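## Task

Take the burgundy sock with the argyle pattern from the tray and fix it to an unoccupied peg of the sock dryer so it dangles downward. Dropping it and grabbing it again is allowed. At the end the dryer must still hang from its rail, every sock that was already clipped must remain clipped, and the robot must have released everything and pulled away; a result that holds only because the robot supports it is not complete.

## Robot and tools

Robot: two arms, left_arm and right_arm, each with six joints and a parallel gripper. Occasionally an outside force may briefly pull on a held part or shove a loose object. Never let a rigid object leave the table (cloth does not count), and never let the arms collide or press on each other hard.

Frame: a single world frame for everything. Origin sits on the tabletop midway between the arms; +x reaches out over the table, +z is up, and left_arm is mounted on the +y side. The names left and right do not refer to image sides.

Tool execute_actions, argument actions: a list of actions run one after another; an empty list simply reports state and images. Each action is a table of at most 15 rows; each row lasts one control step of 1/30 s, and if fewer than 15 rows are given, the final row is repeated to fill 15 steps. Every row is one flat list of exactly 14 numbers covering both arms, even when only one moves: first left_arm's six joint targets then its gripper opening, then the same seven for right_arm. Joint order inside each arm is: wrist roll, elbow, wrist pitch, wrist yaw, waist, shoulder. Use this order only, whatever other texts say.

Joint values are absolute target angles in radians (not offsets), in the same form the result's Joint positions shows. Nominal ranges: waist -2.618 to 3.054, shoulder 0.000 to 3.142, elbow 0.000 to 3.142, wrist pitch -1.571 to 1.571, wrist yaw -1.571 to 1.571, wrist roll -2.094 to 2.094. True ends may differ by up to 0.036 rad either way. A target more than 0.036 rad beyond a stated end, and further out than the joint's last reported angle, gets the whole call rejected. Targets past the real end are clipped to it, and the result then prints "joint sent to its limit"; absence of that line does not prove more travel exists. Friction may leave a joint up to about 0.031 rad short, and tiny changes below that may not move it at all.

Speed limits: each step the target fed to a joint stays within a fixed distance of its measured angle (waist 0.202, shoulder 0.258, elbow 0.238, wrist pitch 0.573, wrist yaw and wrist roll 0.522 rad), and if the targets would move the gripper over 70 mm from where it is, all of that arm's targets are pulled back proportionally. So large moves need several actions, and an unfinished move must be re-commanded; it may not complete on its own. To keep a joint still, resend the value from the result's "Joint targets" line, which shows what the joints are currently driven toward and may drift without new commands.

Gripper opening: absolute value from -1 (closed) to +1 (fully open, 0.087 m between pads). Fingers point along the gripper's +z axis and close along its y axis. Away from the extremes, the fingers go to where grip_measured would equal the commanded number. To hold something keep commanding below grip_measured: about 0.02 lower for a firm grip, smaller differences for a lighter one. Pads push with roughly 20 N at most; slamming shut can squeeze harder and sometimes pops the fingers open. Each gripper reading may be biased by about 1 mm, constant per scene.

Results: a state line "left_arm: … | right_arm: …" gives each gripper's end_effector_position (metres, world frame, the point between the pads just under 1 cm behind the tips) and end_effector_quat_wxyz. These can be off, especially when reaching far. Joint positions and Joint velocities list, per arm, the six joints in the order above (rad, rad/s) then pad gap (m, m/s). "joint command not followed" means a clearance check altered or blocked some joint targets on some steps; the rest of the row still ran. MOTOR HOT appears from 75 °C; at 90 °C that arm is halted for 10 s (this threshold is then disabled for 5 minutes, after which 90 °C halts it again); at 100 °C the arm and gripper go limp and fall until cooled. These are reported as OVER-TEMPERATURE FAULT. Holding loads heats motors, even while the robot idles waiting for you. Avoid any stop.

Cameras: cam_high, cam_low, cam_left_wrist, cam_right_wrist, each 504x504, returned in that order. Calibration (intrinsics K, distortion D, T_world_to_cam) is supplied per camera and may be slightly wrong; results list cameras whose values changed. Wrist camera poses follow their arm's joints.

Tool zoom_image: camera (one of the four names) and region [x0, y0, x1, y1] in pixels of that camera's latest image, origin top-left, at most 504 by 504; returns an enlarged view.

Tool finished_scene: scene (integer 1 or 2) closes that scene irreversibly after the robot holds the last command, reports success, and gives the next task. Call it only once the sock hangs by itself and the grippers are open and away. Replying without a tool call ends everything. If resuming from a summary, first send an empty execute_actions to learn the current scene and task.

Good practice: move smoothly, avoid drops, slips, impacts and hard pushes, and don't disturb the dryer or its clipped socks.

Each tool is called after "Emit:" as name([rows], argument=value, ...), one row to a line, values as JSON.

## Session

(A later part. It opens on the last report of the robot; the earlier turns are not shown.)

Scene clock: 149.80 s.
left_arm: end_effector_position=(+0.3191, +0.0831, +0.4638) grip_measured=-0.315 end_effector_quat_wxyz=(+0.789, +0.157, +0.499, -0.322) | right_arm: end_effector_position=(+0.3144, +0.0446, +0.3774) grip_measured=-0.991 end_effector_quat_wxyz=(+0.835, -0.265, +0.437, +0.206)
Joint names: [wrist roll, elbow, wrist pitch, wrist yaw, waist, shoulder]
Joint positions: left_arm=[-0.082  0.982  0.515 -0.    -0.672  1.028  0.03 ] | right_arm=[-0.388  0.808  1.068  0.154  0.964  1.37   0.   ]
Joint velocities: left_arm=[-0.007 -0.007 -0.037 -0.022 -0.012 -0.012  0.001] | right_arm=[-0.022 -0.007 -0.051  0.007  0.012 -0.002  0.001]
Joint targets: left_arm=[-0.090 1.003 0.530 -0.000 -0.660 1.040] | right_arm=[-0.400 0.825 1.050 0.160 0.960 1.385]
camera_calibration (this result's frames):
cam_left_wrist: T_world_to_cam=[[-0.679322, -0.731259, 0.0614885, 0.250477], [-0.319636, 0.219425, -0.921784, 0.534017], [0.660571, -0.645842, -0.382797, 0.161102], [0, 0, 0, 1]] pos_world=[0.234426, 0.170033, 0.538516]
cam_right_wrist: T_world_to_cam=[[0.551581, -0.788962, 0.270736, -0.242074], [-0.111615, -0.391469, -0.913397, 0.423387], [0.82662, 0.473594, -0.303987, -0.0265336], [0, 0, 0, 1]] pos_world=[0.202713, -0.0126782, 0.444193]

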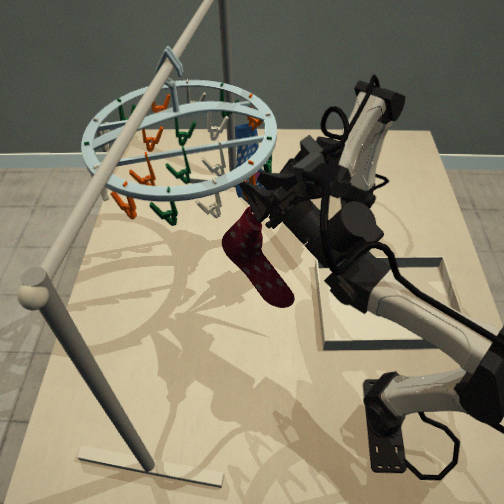

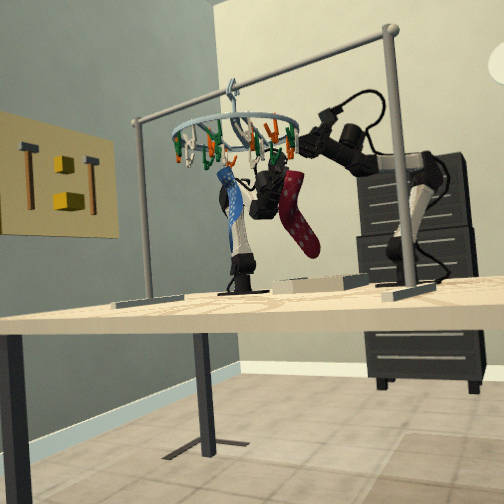

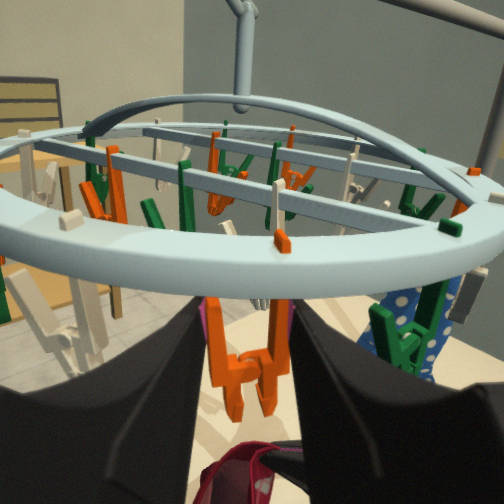

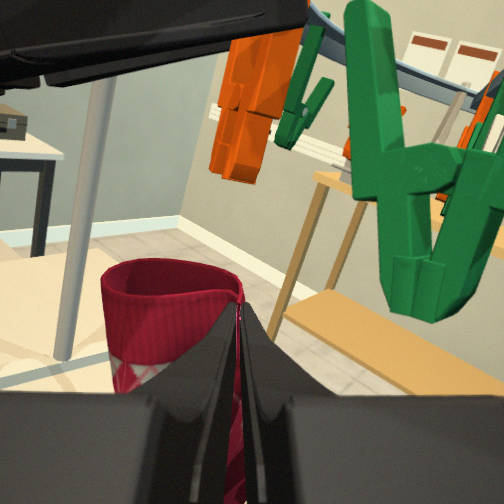

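Emit:
execute_actions([
  [[-0.09,1.003,0.53,0,-0.66,1.04,-0.4, -0.39,0.79,1.2,0.13,0.935,1.43,-1]],
  [[-0.09,1.003,0.53,0,-0.66,1.04,-0.4, -0.385,0.77,1.33,0.10,0.91,1.48,-1]],
  [[-0.09,1.003,0.53,0,-0.66,1.04,-0.4, -0.38,0.755,1.46,0.07,0.885,1.53,-1]],
  [[-0.09,1.003,0.53,0,-0.66,1.04,-0.4, -0.38,0.755,1.46,0.07,0.885,1.53,-1]],
])

Emit:
zoom_image(camera="cam_left_wrist", region=[170, 344, 330, 504])

Scene clock: 161.37 s.
left_arm: end_effector_position=(+0.3191, +0.0831, +0.4638) grip_measured=-0.315 end_effector_quat_wxyz=(+0.789, +0.157, +0.499, -0.322) | right_arm: end_effector_position=(+0.3286, +0.0327, +0.3872) grip_measured=-0.991 end_effector_quat_wxyz=(+0.883, -0.222, +0.357, +0.210)
Joint names: [wrist roll, elbow, wrist pitch, wrist yaw, waist, shoulder]
Joint positions: left_arm=[-0.082  0.982  0.515 -0.    -0.672  1.028  0.03 ] | right_arm=[-0.388  0.778  1.446  0.077  0.892  1.519  0.   ]
Joint velocities: left_arm=[-0.051  0.002 -0.007 -0.007  0.012 -0.012 -0.   ] | right_arm=[ 0.066 -0.007  0.051  0.037 -0.022  0.007 -0.   ]
Joint targets: left_arm=[-0.090 1.003 0.530 -0.000 -0.660 1.040] | right_arm=[-0.380 0.755 1.460 0.070 0.885 1.530]
camera_calibration (this result's frames):
cam_left_wrist: T_world_to_cam=[[-0.679322, -0.731259, 0.0614885, 0.250477], [-0.319636, 0.219425, -0.921784, 0.534017], [0.660571, -0.645842, -0.382797, 0.161102], [0, 0, 0, 1]] pos_world=[0.234426, 0.170033, 0.538516]
cam_right_wrist: T_world_to_cam=[[0.504885, -0.827505, 0.245612, -0.235636], [0.0314336, -0.266727, -0.963259, 0.397518], [0.862614, 0.494056, -0.108655, -0.11776], [0, 0, 0, 1]] pos_world=[0.208055, -0.0307806, 0.427993]

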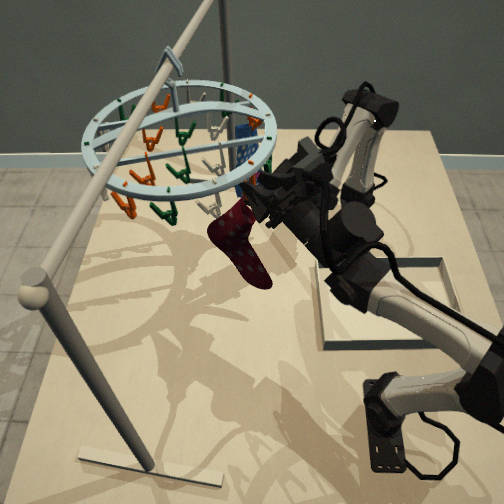

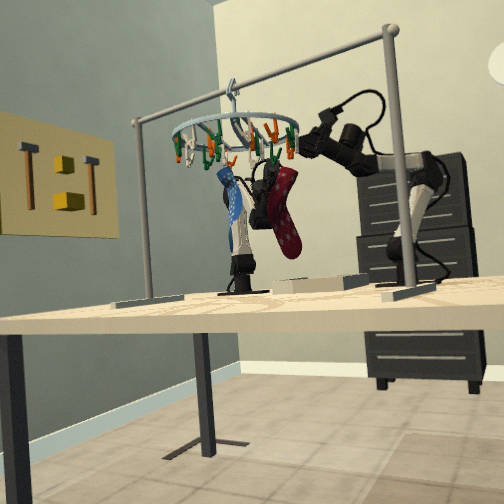

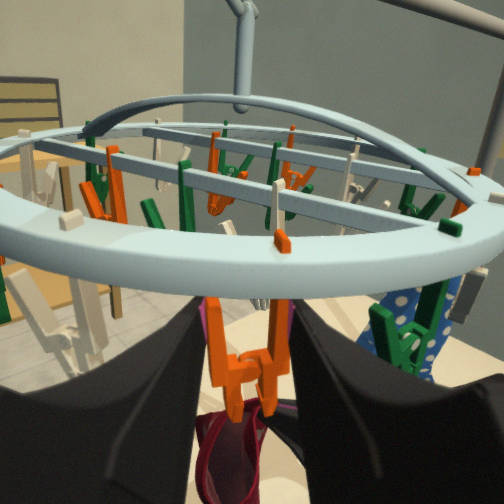

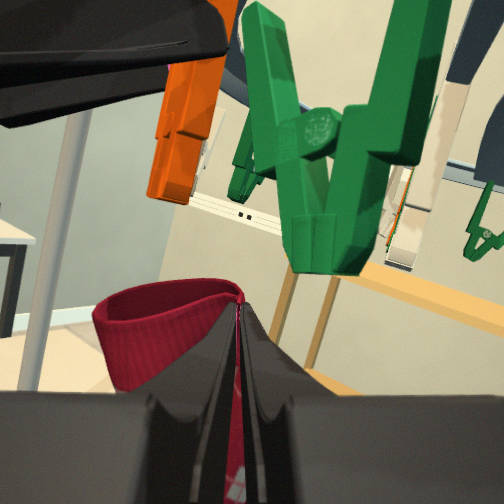

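Region (170, 344, 330, 504) of cam_left_wrist's 504x504 image, scaled by 3.150, with more detail than that image has.

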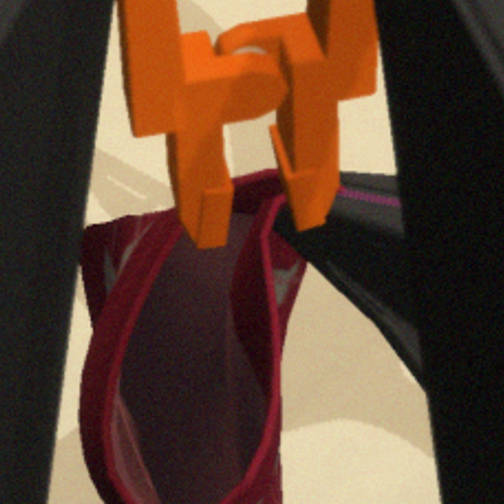

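Emit:
execute_actions([
  [[-0.09,1.003,0.53,0,-0.66,1.04,-0.4, -0.38,0.83,1.39,0.07,0.885,1.5,-1]],
  [[-0.09,1.003,0.53,0,-0.66,1.04,-0.4, -0.38,0.869,1.335,0.07,0.885,1.485,-1]],
  [[-0.09,1.003,0.53,0,-0.66,1.04,-0.4, -0.38,0.869,1.335,0.07,0.885,1.485,-1]],
])

Emit:
zoom_image(camera="cam_left_wrist", region=[170, 344, 330, 504])

Scene clock: 164.47 s.
left_arm: end_effector_position=(+0.3190, +0.0832, +0.4642) grip_measured=-0.315 end_effector_quat_wxyz=(+0.789, +0.157, +0.499, -0.322) | right_arm: end_effector_position=(+0.3307, +0.0353, +0.4105) grip_measured=-0.991 end_effector_quat_wxyz=(+0.884, -0.221, +0.355, +0.210)
Joint names: [wrist roll, elbow, wrist pitch, wrist yaw, waist, shoulder]
Joint positions: left_arm=[-0.082  0.982  0.517 -0.    -0.672  1.028  0.03 ] | right_arm=[-0.388  0.851  1.352  0.076  0.892  1.493  0.   ]
Joint velocities: left_arm=[ 0.007 -0.002 -0.051  0.051 -0.017  0.007 -0.001] | right_arm=[-0.051 -0.002 -0.11  -0.007 -0.002 -0.012 -0.001]
Joint targets: left_arm=[-0.090 1.003 0.530 -0.000 -0.660 1.040] | right_arm=[-0.380 0.869 1.335 0.070 0.885 1.485]
camera_calibration (this result's frames):
cam_left_wrist: T_world_to_cam=[[-0.679394, -0.7312, 0.0614044, 0.250505], [-0.318554, 0.218526, -0.922372, 0.534314], [0.66102, -0.646215, -0.381391, 0.160585], [0, 0, 0, 1]] pos_world=[0.23425, 0.17018, 0.5387]
cam_right_wrist: T_world_to_cam=[[0.504197, -0.82841, 0.243974, -0.239282], [0.0351667, -0.262582, -0.964269, 0.419621], [0.862872, 0.494761, -0.10326, -0.120611], [0, 0, 0, 1]] pos_world=[0.20996, -0.0283651, 0.450551]

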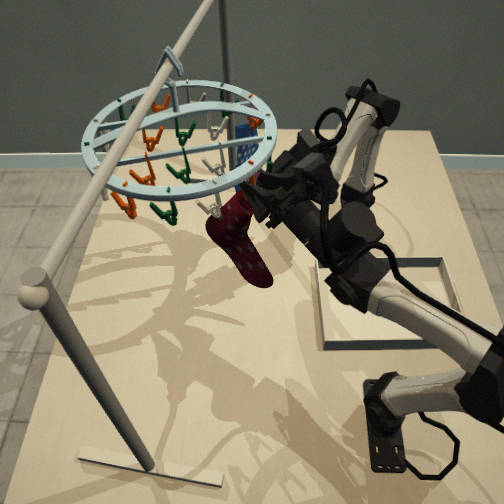

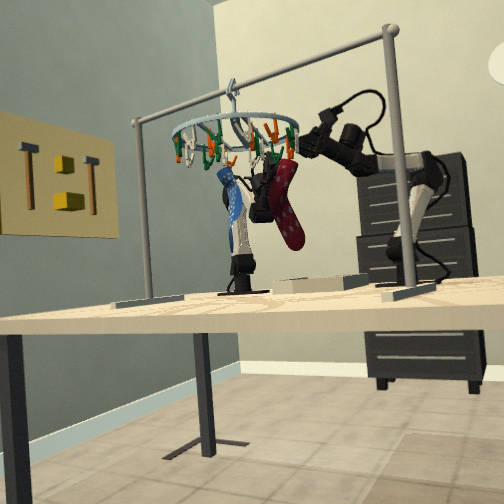

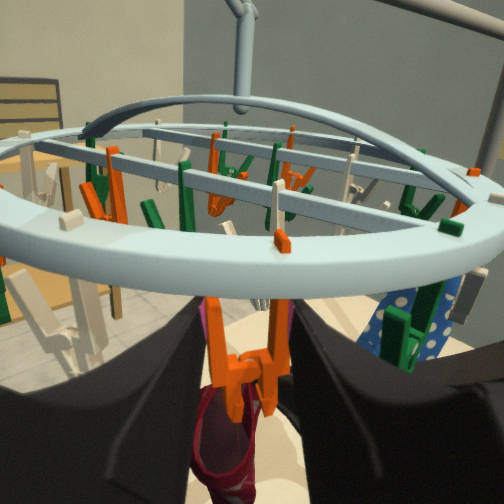

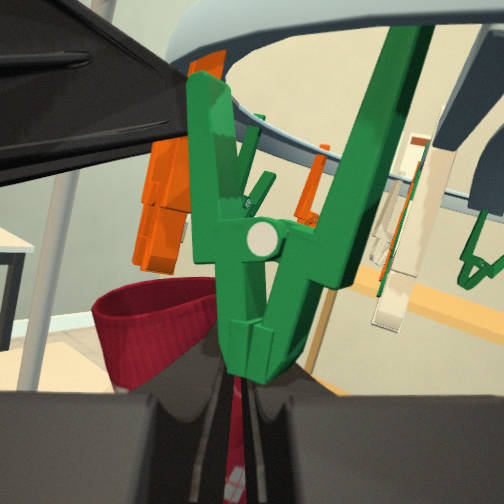

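Region (170, 344, 330, 504) of cam_left_wrist's 504x504 image, scaled by 3.150, with more detail than that image has.

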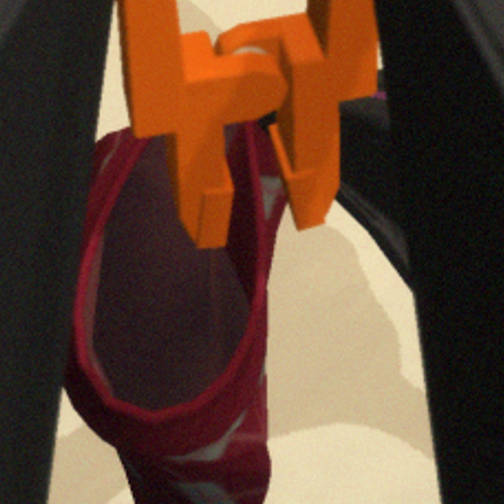

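Emit:
zoom_image(camera="cam_left_wrist", region=[320, 240, 504, 424])

Emit:
zoom_image(camera="cam_low", region=[190, 100, 350, 260])

Region (320, 240, 504, 424) of cam_left_wrist's 504x504 image, scaled by 2.739, with more detail than that image has.

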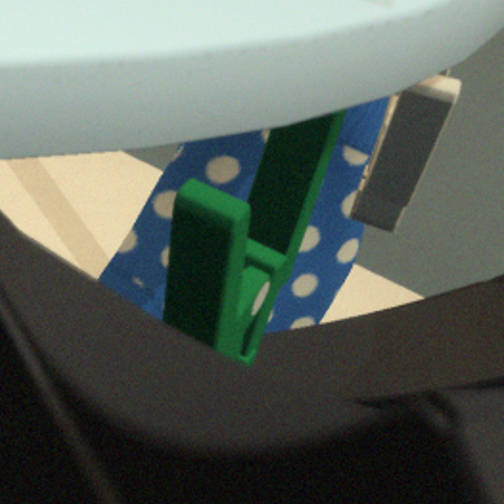

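Region (190, 100, 350, 260) of cam_low's 504x504 image, scaled by 3.150, with more detail than that image has.

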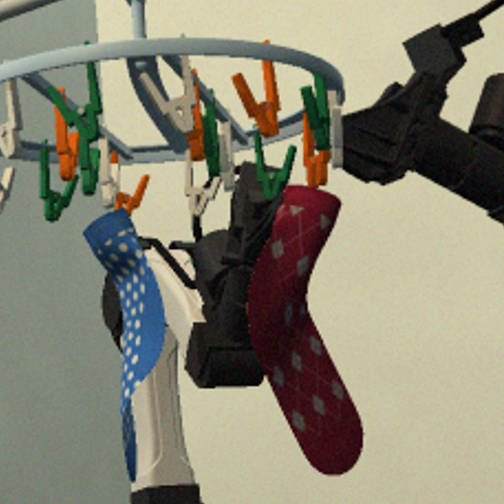

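Emit:
execute_actions([
  [[-0.09,1.003,0.53,0,-0.66,1.04,-0.4, -0.4,0.885,1.42,0.065,0.885,1.535,-1]],
  [[-0.09,1.003,0.53,0,-0.66,1.04,-0.4, -0.405,0.908,1.462,0.062,0.885,1.562,-1]],
  [[-0.09,1.003,0.53,0,-0.66,1.04,-0.4, -0.405,0.908,1.462,0.062,0.885,1.562,-1]],
])

Emit:
zoom_image(camera="cam_left_wrist", region=[170, 344, 330, 504])

Scene clock: 173.73 s.
left_arm: end_effector_position=(+0.3183, +0.0837, +0.4669) grip_measured=-0.315 end_effector_quat_wxyz=(+0.792, +0.156, +0.494, -0.324) | right_arm: end_effector_position=(+0.3323, +0.0391, +0.4196) grip_measured=-0.991 end_effector_quat_wxyz=(+0.896, -0.207, +0.330, +0.214)
Joint names: [wrist roll, elbow, wrist pitch, wrist yaw, waist, shoulder]
Joint positions: left_arm=[-0.083  0.982  0.528 -0.    -0.672  1.028  0.03 ] | right_arm=[-0.393  0.885  1.437  0.069  0.892  1.549  0.   ]
Joint velocities: left_arm=[ 0.037 -0.002 -0.022 -0.007 -0.002  0.002 -0.   ] | right_arm=[ 0.007 -0.007 -0.007  0.051  0.002 -0.027 -0.002]
Joint targets: left_arm=[-0.090 1.003 0.530 -0.000 -0.660 1.040] | right_arm=[-0.405 0.908 1.462 0.062 0.885 1.562]
camera_calibration (this result's frames):
cam_left_wrist: T_world_to_cam=[[-0.680146, -0.730496, 0.0614647, 0.250415], [-0.311014, 0.211616, -0.926547, 0.53657], [0.663831, -0.649303, -0.371124, 0.156959], [0, 0, 0, 1]] pos_world=[0.233005, 0.171294, 0.540017]
cam_right_wrist: T_world_to_cam=[[0.495199, -0.837598, 0.230669, -0.230284], [0.0800954, -0.220363, -0.972124, 0.415976], [0.865079, 0.499871, -0.0420359, -0.149548], [0, 0, 0, 1]] pos_world=[0.21009, -0.0264653, 0.451213]

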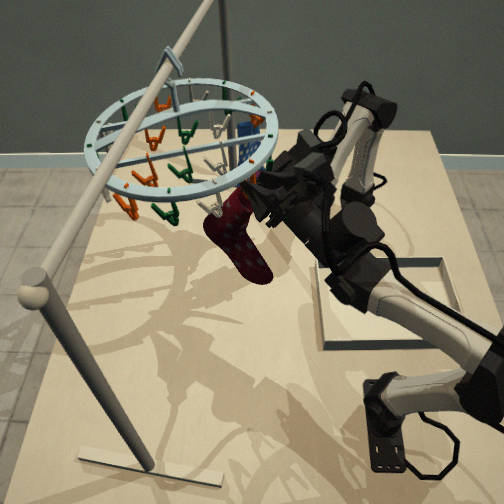

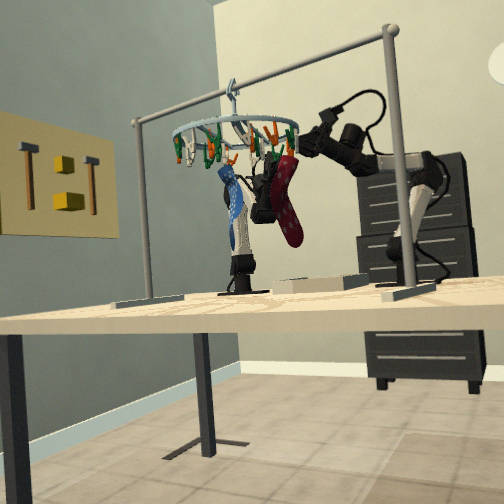

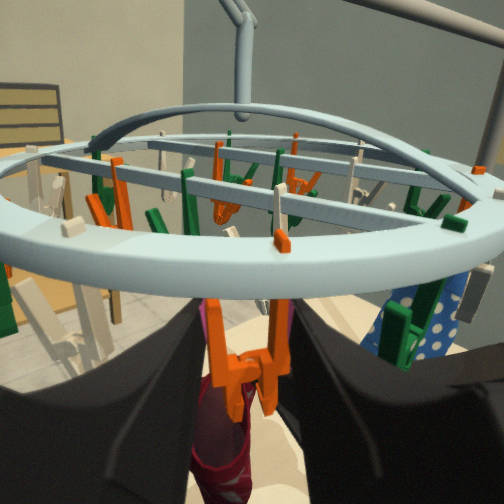

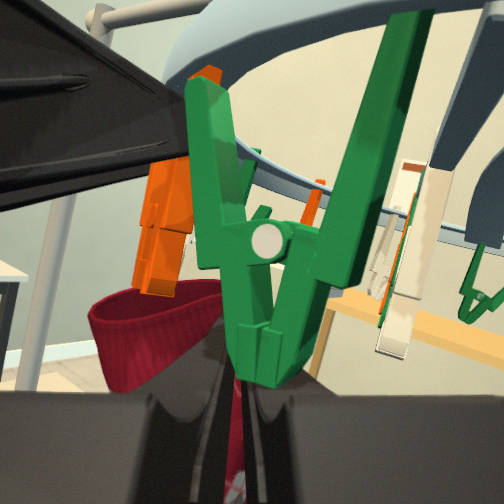

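Region (170, 344, 330, 504) of cam_left_wrist's 504x504 image, scaled by 3.150, with more detail than that image has.

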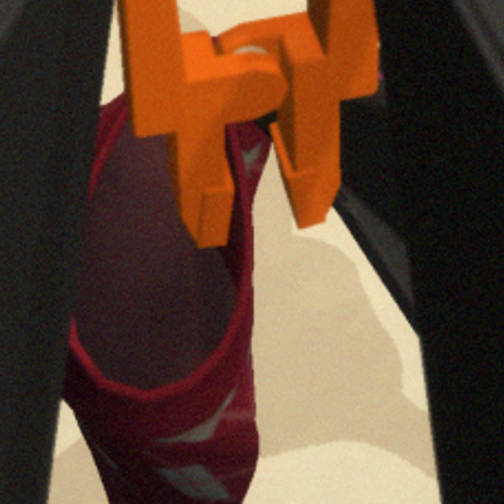

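Emit:
execute_actions([
  [[-0.09,1.003,0.53,0,-0.66,1.04,-0.4, -0.405,0.9,1.45,0.062,0.91,1.562,-1]],
  [[-0.09,1.003,0.53,0,-0.66,1.04,-0.4, -0.405,0.9,1.45,0.062,0.93,1.562,-1]],
  [[-0.09,1.003,0.53,0,-0.66,1.04,-0.4, -0.405,0.9,1.45,0.062,0.93,1.562,-1]],
])

Emit:
zoom_image(camera="cam_left_wrist", region=[170, 344, 330, 504])

Scene clock: 178.00 s.
left_arm: end_effector_position=(+0.3183, +0.0837, +0.4670) grip_measured=-0.315 end_effector_quat_wxyz=(+0.792, +0.156, +0.494, -0.324) | right_arm: end_effector_position=(+0.3213, +0.0489, +0.4196) grip_measured=-0.991 end_effector_quat_wxyz=(+0.892, -0.213, +0.326, +0.228)
Joint names: [wrist roll, elbow, wrist pitch, wrist yaw, waist, shoulder]
Joint positions: left_arm=[-0.083  0.982  0.528 -0.    -0.672  1.028  0.03 ] | right_arm=[-0.393  0.885  1.437  0.066  0.924  1.549  0.   ]
Joint velocities: left_arm=[ 0.022  0.002  0.022 -0.081  0.002 -0.002 -0.001] | right_arm=[-0.007  0.012 -0.022  0.022 -0.017  0.002 -0.   ]
Joint targets: left_arm=[-0.090 1.003 0.530 -0.000 -0.660 1.040] | right_arm=[-0.405 0.900 1.450 0.062 0.930 1.562]
camera_calibration (this result's frames):
cam_left_wrist: T_world_to_cam=[[-0.680164, -0.730481, 0.0614433, 0.250422], [-0.310742, 0.21139, -0.92669, 0.536643], [0.66394, -0.649394, -0.370771, 0.156829], [0, 0, 0, 1]] pos_world=[0.23296, 0.171331, 0.540062]
cam_right_wrist: T_world_to_cam=[[0.522691, -0.820243, 0.23237, -0.227068], [0.0888927, -0.218645, -0.971747, 0.415991], [0.847875, 0.52858, -0.0413702, -0.141101], [0, 0, 0, 1]] pos_world=[0.201344, -0.0207132, 0.451165]

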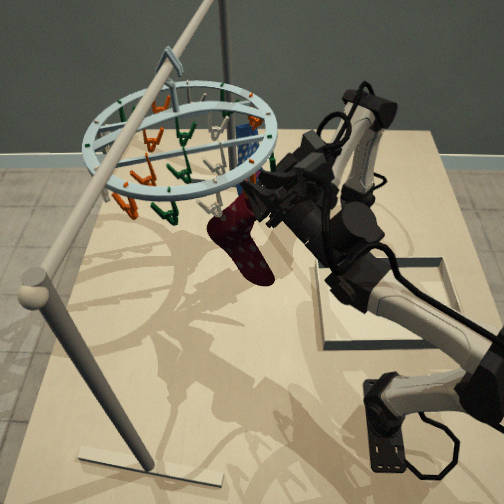

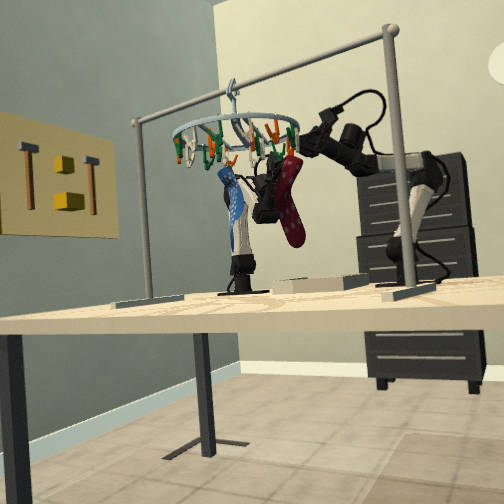

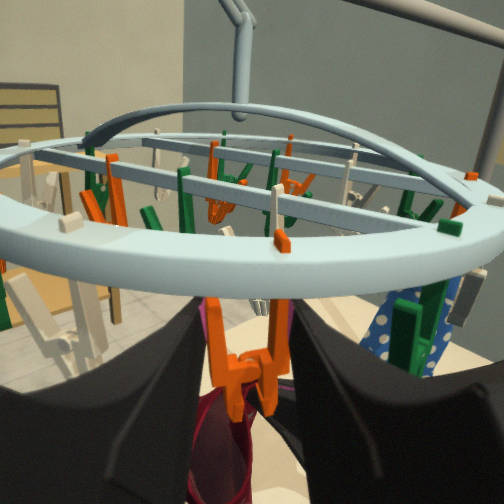

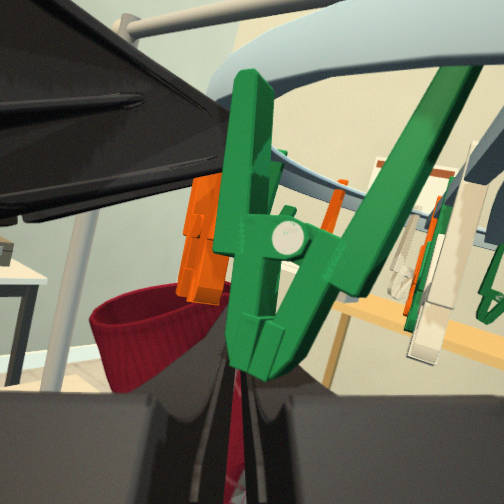

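Region (170, 344, 330, 504) of cam_left_wrist's 504x504 image, scaled by 3.150, with more detail than that image has.

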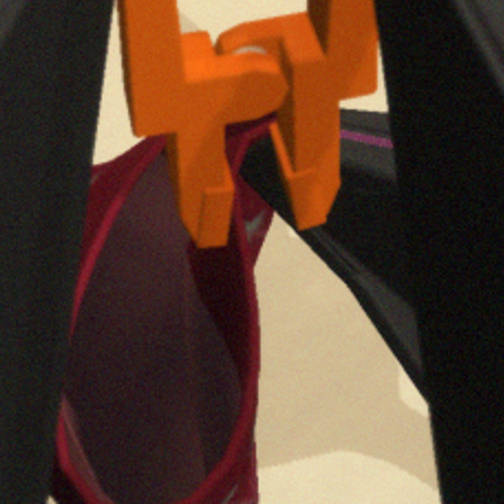

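Emit:
execute_actions([
  [[-0.09,1.003,0.53,0,-0.66,1.04,-0.4, -0.405,0.9,1.45,0.062,0.903,1.562,-1]],
  [[-0.09,1.003,0.53,0,-0.66,1.04,-0.4, -0.405,0.9,1.45,0.062,0.903,1.562,-1]],
])

Emit:
zoom_image(camera="cam_left_wrist", region=[170, 344, 330, 504])

Scene clock: 180.47 s.
left_arm: end_effector_position=(+0.3183, +0.0837, +0.4670) grip_measured=-0.315 end_effector_quat_wxyz=(+0.792, +0.156, +0.494, -0.324) | right_arm: end_effector_position=(+0.3254, +0.0453, +0.4196) grip_measured=-0.991 end_effector_quat_wxyz=(+0.894, -0.211, +0.327, +0.223)
Joint names: [wrist roll, elbow, wrist pitch, wrist yaw, waist, shoulder]
Joint positions: left_arm=[-0.083  0.982  0.529 -0.    -0.672  1.028  0.03 ] | right_arm=[-0.393  0.885  1.437  0.065  0.911  1.549  0.   ]
Joint velocities: left_arm=[-0.022 -0.002 -0.081 -0.022 -0.012 -0.007 -0.001] | right_arm=[ 0.007 -0.012 -0.022 -0.022  0.012  0.007 -0.001]
Joint targets: left_arm=[-0.090 1.003 0.530 0.000 -0.660 1.040] | right_arm=[-0.405 0.900 1.450 0.062 0.903 1.562]
camera_calibration (this result's frames):
cam_left_wrist: T_world_to_cam=[[-0.680182, -0.730466, 0.0614219, 0.250429], [-0.31047, 0.211164, -0.926832, 0.536715], [0.664049, -0.649484, -0.370418, 0.156699], [0, 0, 0, 1]] pos_world=[0.232915, 0.171368, 0.540107]
cam_right_wrist: T_world_to_cam=[[0.512727, -0.826299, 0.233113, -0.228873], [0.0868813, -0.220189, -0.97158, 0.415534], [0.854145, 0.518408, -0.041107, -0.144362], [0, 0, 0, 1]] pos_world=[0.204554, -0.0227832, 0.451143]

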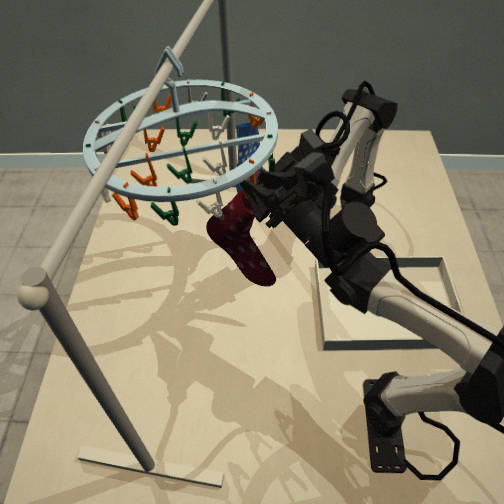

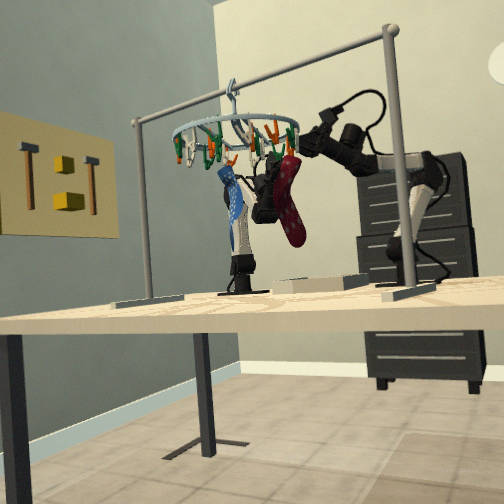

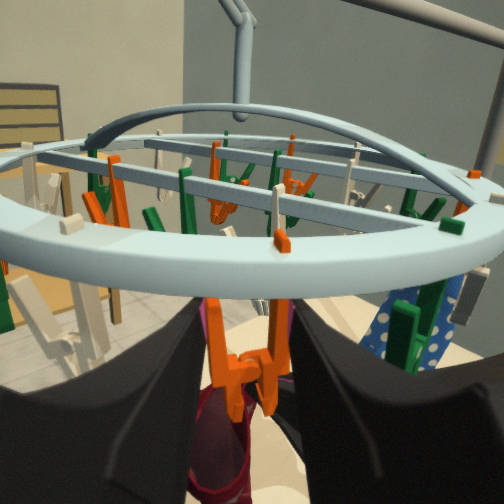

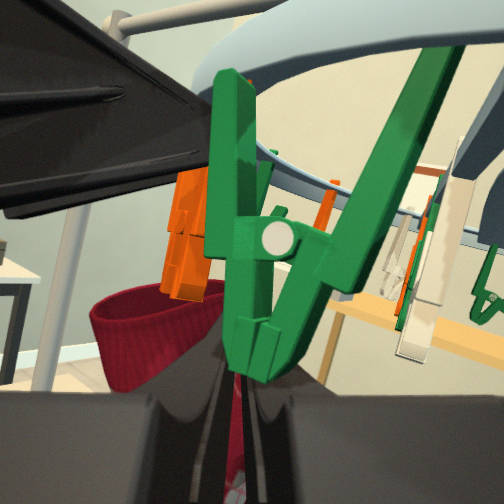

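Region (170, 344, 330, 504) of cam_left_wrist's 504x504 image, scaled by 3.150, with more detail than that image has.

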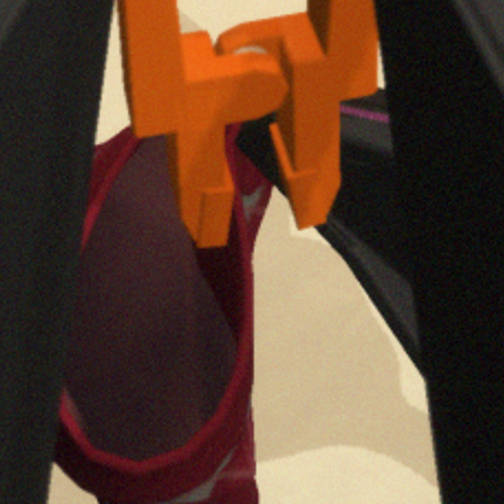

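Emit:
execute_actions(actions=[])

Scene clock: 183.97 s.
left_arm: end_effector_position=(+0.3183, +0.0837, +0.4670) grip_measured=-0.315 end_effector_quat_wxyz=(+0.792, +0.156, +0.494, -0.324) | right_arm: end_effector_position=(+0.3254, +0.0453, +0.4196) grip_measured=-0.991 end_effector_quat_wxyz=(+0.894, -0.211, +0.327, +0.223)
Joint names: [wrist roll, elbow, wrist pitch, wrist yaw, waist, shoulder]
Joint positions: left_arm=[-0.083  0.982  0.529 -0.    -0.672  1.028  0.03 ] | right_arm=[-0.393  0.885  1.437  0.065  0.911  1.549  0.   ]
Joint velocities: left_arm=[-0.007 -0.002 -0.051  0.022  0.017 -0.007 -0.001] | right_arm=[ 0.066 -0.002  0.007 -0.022 -0.007 -0.022 -0.   ]
Joint targets: left_arm=[-0.090 1.003 0.530 -0.000 -0.660 1.040] | right_arm=[-0.405 0.900 1.450 0.062 0.903 1.562]
camera_calibration (this result's frames):
cam_left_wrist: T_world_to_cam=[[-0.680182, -0.730466, 0.0614219, 0.250429], [-0.31047, 0.211164, -0.926832, 0.536715], [0.664049, -0.649484, -0.370418, 0.156699], [0, 0, 0, 1]] pos_world=[0.232915, 0.171368, 0.540107]
cam_right_wrist: T_world_to_cam=[[0.512727, -0.826299, 0.233113, -0.228873], [0.0868813, -0.220189, -0.97158, 0.415534], [0.854145, 0.518408, -0.041107, -0.144362], [0, 0, 0, 1]] pos_world=[0.204554, -0.0227832, 0.451143]

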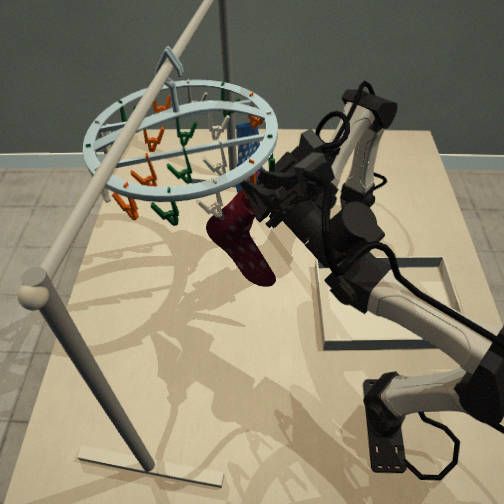

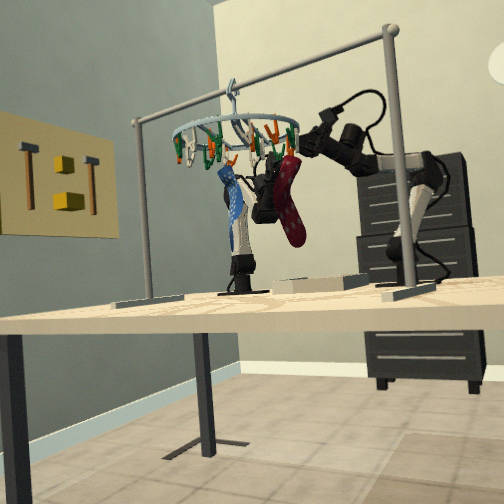

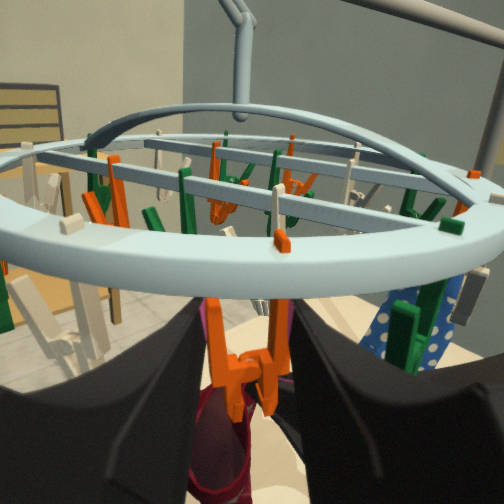

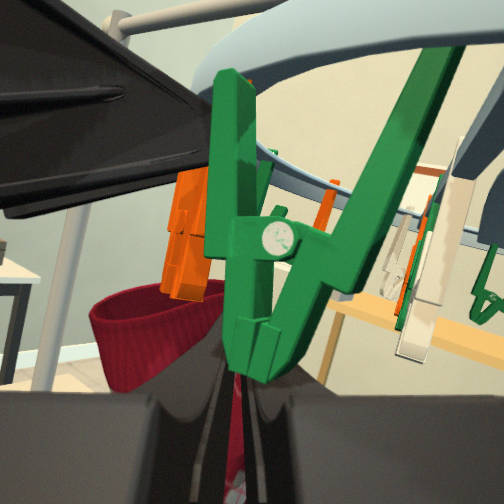

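Emit:
execute_actions([
  [[-0.09,1.003,0.53,0,-0.66,1.04,-0.4,-0.405,0.91,1.47,0.062,0.903,1.572,-1],[-0.09,1.003,0.53,0,-0.66,1.04,-0.4,-0.405,0.915,1.48,0.062,0.903,1.577,-1],[-0.09,1.003,0.53,0,-0.66,1.04,-0.4,-0.405,0.92,1.49,0.062,0.903,1.582,-1],[-0.09,1.003,0.53,0,-0.66,1.04,-0.4,-0.405,0.925,1.505,0.062,0.903,1.588,-1]],
])

Emit:
zoom_image(camera="cam_left_wrist", region=[170, 344, 330, 504])

Scene clock: 185.27 s.
left_arm: end_effector_position=(+0.3183, +0.0838, +0.4672) grip_measured=-0.315 end_effector_quat_wxyz=(+0.792, +0.155, +0.494, -0.324) | right_arm: end_effector_position=(+0.3264, +0.0466, +0.4229) grip_measured=-0.991 end_effector_quat_wxyz=(+0.899, -0.203, +0.316, +0.225)
Joint names: [wrist roll, elbow, wrist pitch, wrist yaw, waist, shoulder]
Joint positions: left_arm=[-0.083  0.982  0.529 -0.    -0.672  1.028  0.03 ] | right_arm=[-0.393  0.901  1.477  0.065  0.911  1.576  0.   ]
Joint velocities: left_arm=[-0.007  0.007 -0.022  0.007  0.002 -0.007 -0.   ] | right_arm=[-0.022  0.007 -0.007 -0.022 -0.002  0.002  0.001]
Joint targets: left_arm=[-0.090 1.003 0.530 0.000 -0.660 1.040] | right_arm=[-0.405 0.925 1.505 0.062 0.903 1.588]
camera_calibration (this result's frames):
cam_left_wrist: T_world_to_cam=[[-0.680218, -0.730436, 0.061379, 0.250443], [-0.309926, 0.210712, -0.927117, 0.536861], [0.664266, -0.649665, -0.369711, 0.156439], [0, 0, 0, 1]] pos_world=[0.232826, 0.171442, 0.540198]
cam_right_wrist: T_world_to_cam=[[0.508664, -0.83152, 0.223238, -0.223344], [0.104208, -0.197921, -0.974663, 0.413547], [0.854635, 0.519039, -0.0140245, -0.157399], [0, 0, 0, 1]] pos_world=[0.205031, -0.0221695, 0.45072]

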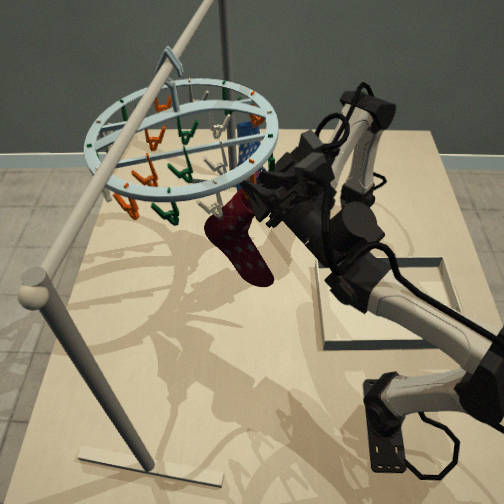

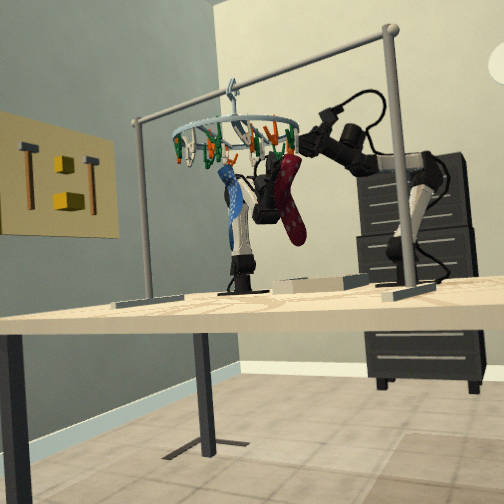

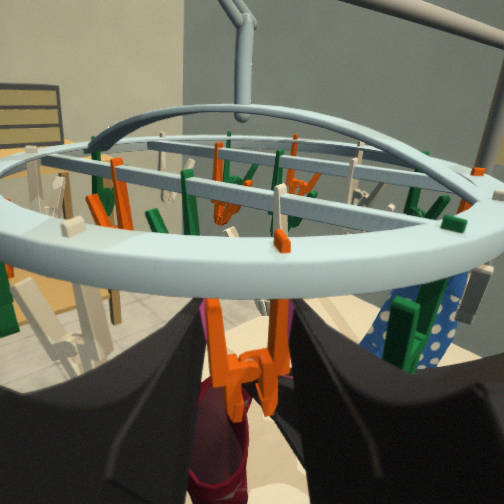

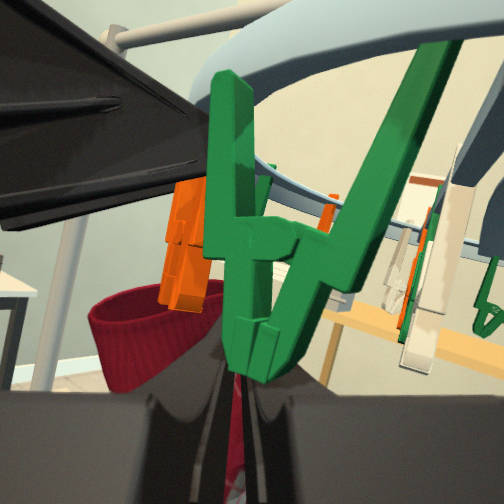

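Region (170, 344, 330, 504) of cam_left_wrist's 504x504 image, scaled by 3.150, with more detail than that image has.

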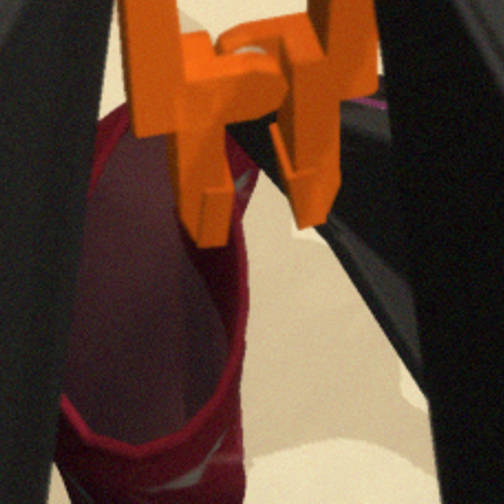

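Emit:
execute_actions([
  [[-0.09,1.003,0.53,0,-0.66,1.04,-0.4,-0.405,0.925,1.505,0.062,0.903,1.575,-1],[-0.09,1.003,0.53,0,-0.66,1.04,-0.4,-0.405,0.925,1.505,0.062,0.903,1.565,-1],[-0.09,1.003,0.53,0,-0.66,1.04,-0.4,-0.405,0.925,1.505,0.062,0.903,1.558,-1]],
])

Emit:
zoom_image(camera="cam_left_wrist", region=[170, 344, 330, 504])

Scene clock: 187.03 s.
left_arm: end_effector_position=(+0.3183, +0.0838, +0.4672) grip_measured=-0.315 end_effector_quat_wxyz=(+0.792, +0.155, +0.494, -0.324) | right_arm: end_effector_position=(+0.3262, +0.0464, +0.4233) grip_measured=-0.991 end_effector_quat_wxyz=(+0.899, -0.202, +0.316, +0.225)
Joint names: [wrist roll, elbow, wrist pitch, wrist yaw, waist, shoulder]
Joint positions: left_arm=[-0.083  0.982  0.529 -0.    -0.672  1.028  0.03 ] | right_arm=[-0.393  0.901  1.479  0.065  0.911  1.576  0.   ]
Joint velocities: left_arm=[ 0.037  0.002  0.022  0.022 -0.012  0.002 -0.   ] | right_arm=[-0.007 -0.002 -0.037 -0.007  0.012 -0.007 -0.   ]
Joint targets: left_arm=[-0.090 1.003 0.530 -0.000 -0.660 1.040] | right_arm=[-0.405 0.925 1.505 0.062 0.903 1.558]
camera_calibration (this result's frames):
cam_left_wrist: T_world_to_cam=[[-0.680218, -0.730436, 0.061379, 0.250443], [-0.309926, 0.210712, -0.927117, 0.536861], [0.664266, -0.649665, -0.369711, 0.156439], [0, 0, 0, 1]] pos_world=[0.232826, 0.171442, 0.540198]
cam_right_wrist: T_world_to_cam=[[0.508403, -0.831856, 0.222582, -0.223151], [0.10535, -0.196454, -0.974837, 0.413525], [0.854651, 0.519059, -0.0122421, -0.157883], [0, 0, 0, 1]] pos_world=[0.204821, -0.0224398, 0.450856]

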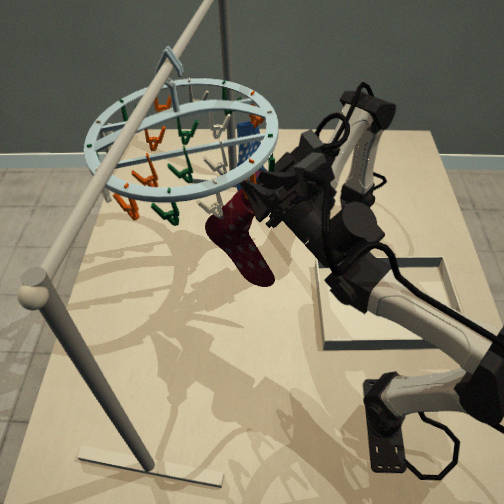

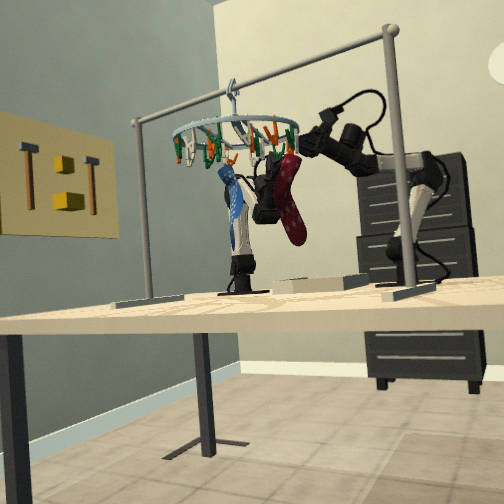

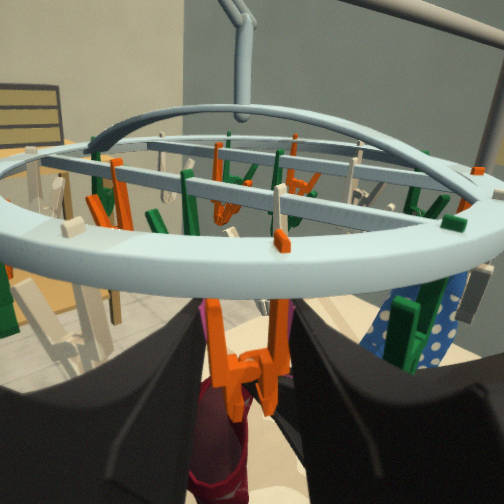

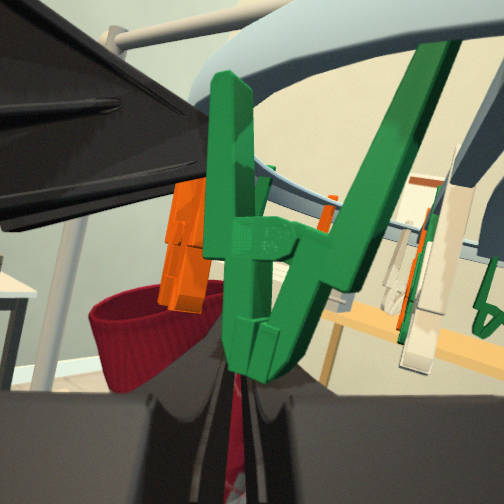

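Region (170, 344, 330, 504) of cam_left_wrist's 504x504 image, scaled by 3.150, with more detail than that image has.

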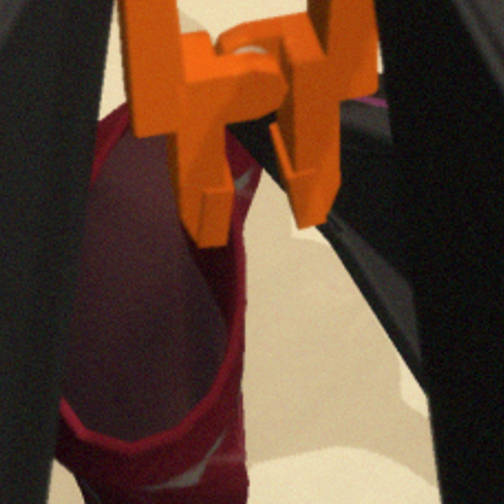

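Emit:
execute_actions([
  [[-0.09,1.003,0.53,0,-0.66,1.04,-0.4,-0.405,0.925,1.505,0.062,0.903,1.552,-1],[-0.09,1.003,0.53,0,-0.66,1.04,-0.4,-0.405,0.925,1.505,0.062,0.903,1.547,-1],[-0.09,1.003,0.53,0,-0.66,1.04,-0.4,-0.405,0.925,1.505,0.062,0.903,1.543,-1]],
])

Emit:
zoom_image(camera="cam_left_wrist", region=[170, 344, 330, 504])

Scene clock: 188.30 s.
left_arm: end_effector_position=(+0.3174, +0.0843, +0.4703) grip_measured=-0.315 end_effector_quat_wxyz=(+0.794, +0.153, +0.489, -0.327) | right_arm: end_effector_position=(+0.3228, +0.0421, +0.4308) grip_measured=-0.991 end_effector_quat_wxyz=(+0.902, -0.197, +0.309, +0.226)
Joint names: [wrist roll, elbow, wrist pitch, wrist yaw, waist, shoulder]
Joint positions: left_arm=[-0.087  0.982  0.542 -0.    -0.672  1.028  0.03 ] | right_arm=[-0.393  0.901  1.479  0.065  0.911  1.558  0.   ]
Joint velocities: left_arm=[-0.022 -0.002  0.007 -0.007  0.017 -0.007 -0.001] | right_arm=[-0.037 -0.002  0.007 -0.037 -0.012 -0.007 -0.001]
Joint targets: left_arm=[-0.090 1.003 0.530 0.000 -0.660 1.040] | right_arm=[-0.405 0.925 1.505 0.062 0.903 1.543]
camera_calibration (this result's frames):
cam_left_wrist: T_world_to_cam=[[-0.682116, -0.728408, 0.0643442, 0.249063], [-0.302722, 0.20119, -0.931602, 0.539909], [0.66564, -0.654939, -0.35774, 0.152871], [0, 0, 0, 1]] pos_world=[0.231575, 0.172917, 0.541642]
cam_right_wrist: T_world_to_cam=[[0.506037, -0.834896, 0.216506, -0.223204], [0.115862, -0.182943, -0.976272, 0.416991], [0.854694, 0.519115, 0.00415734, -0.159731], [0, 0, 0, 1]] pos_world=[0.201157, -0.0271483, 0.456086]

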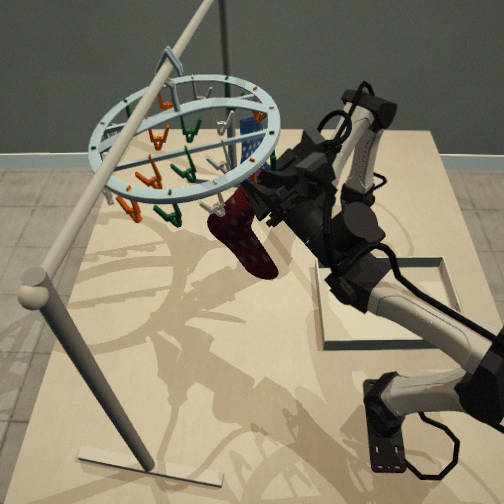

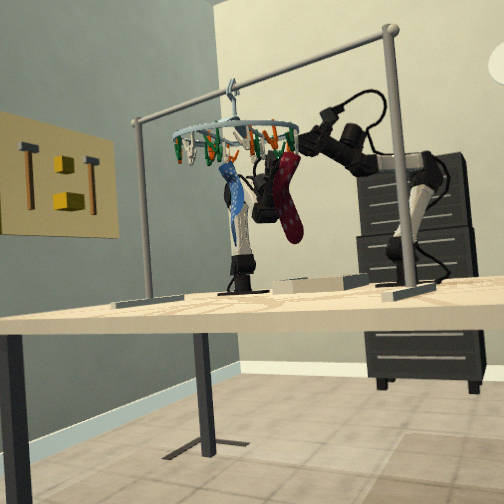

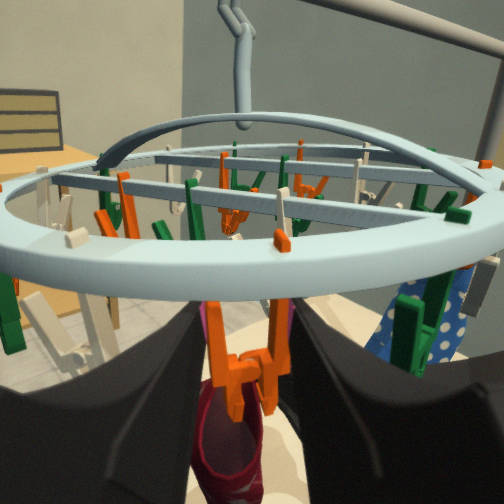

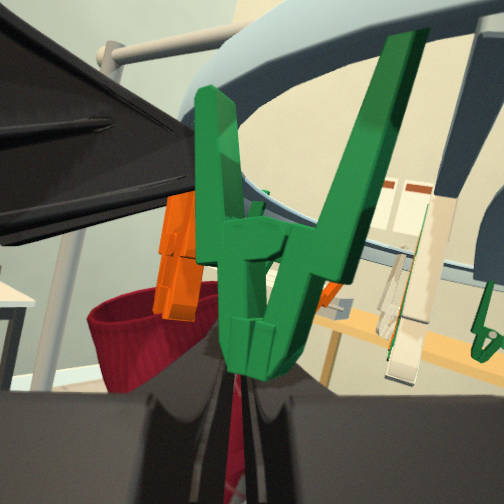

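Region (170, 344, 330, 504) of cam_left_wrist's 504x504 image, scaled by 3.150, with more detail than that image has.

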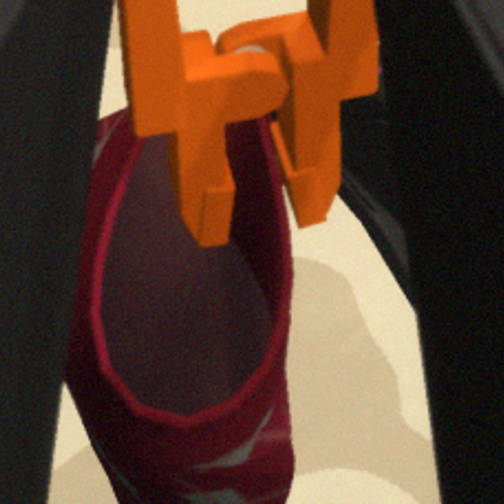

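Emit:
zoom_image(camera="cam_right_wrist", region=[70, 180, 290, 400])

Region (70, 180, 290, 400) of cam_right_wrist's 504x504 image, scaled by 2.291, with more detail than that image has.

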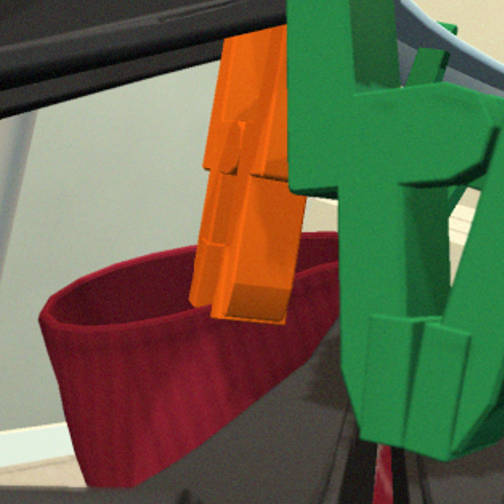

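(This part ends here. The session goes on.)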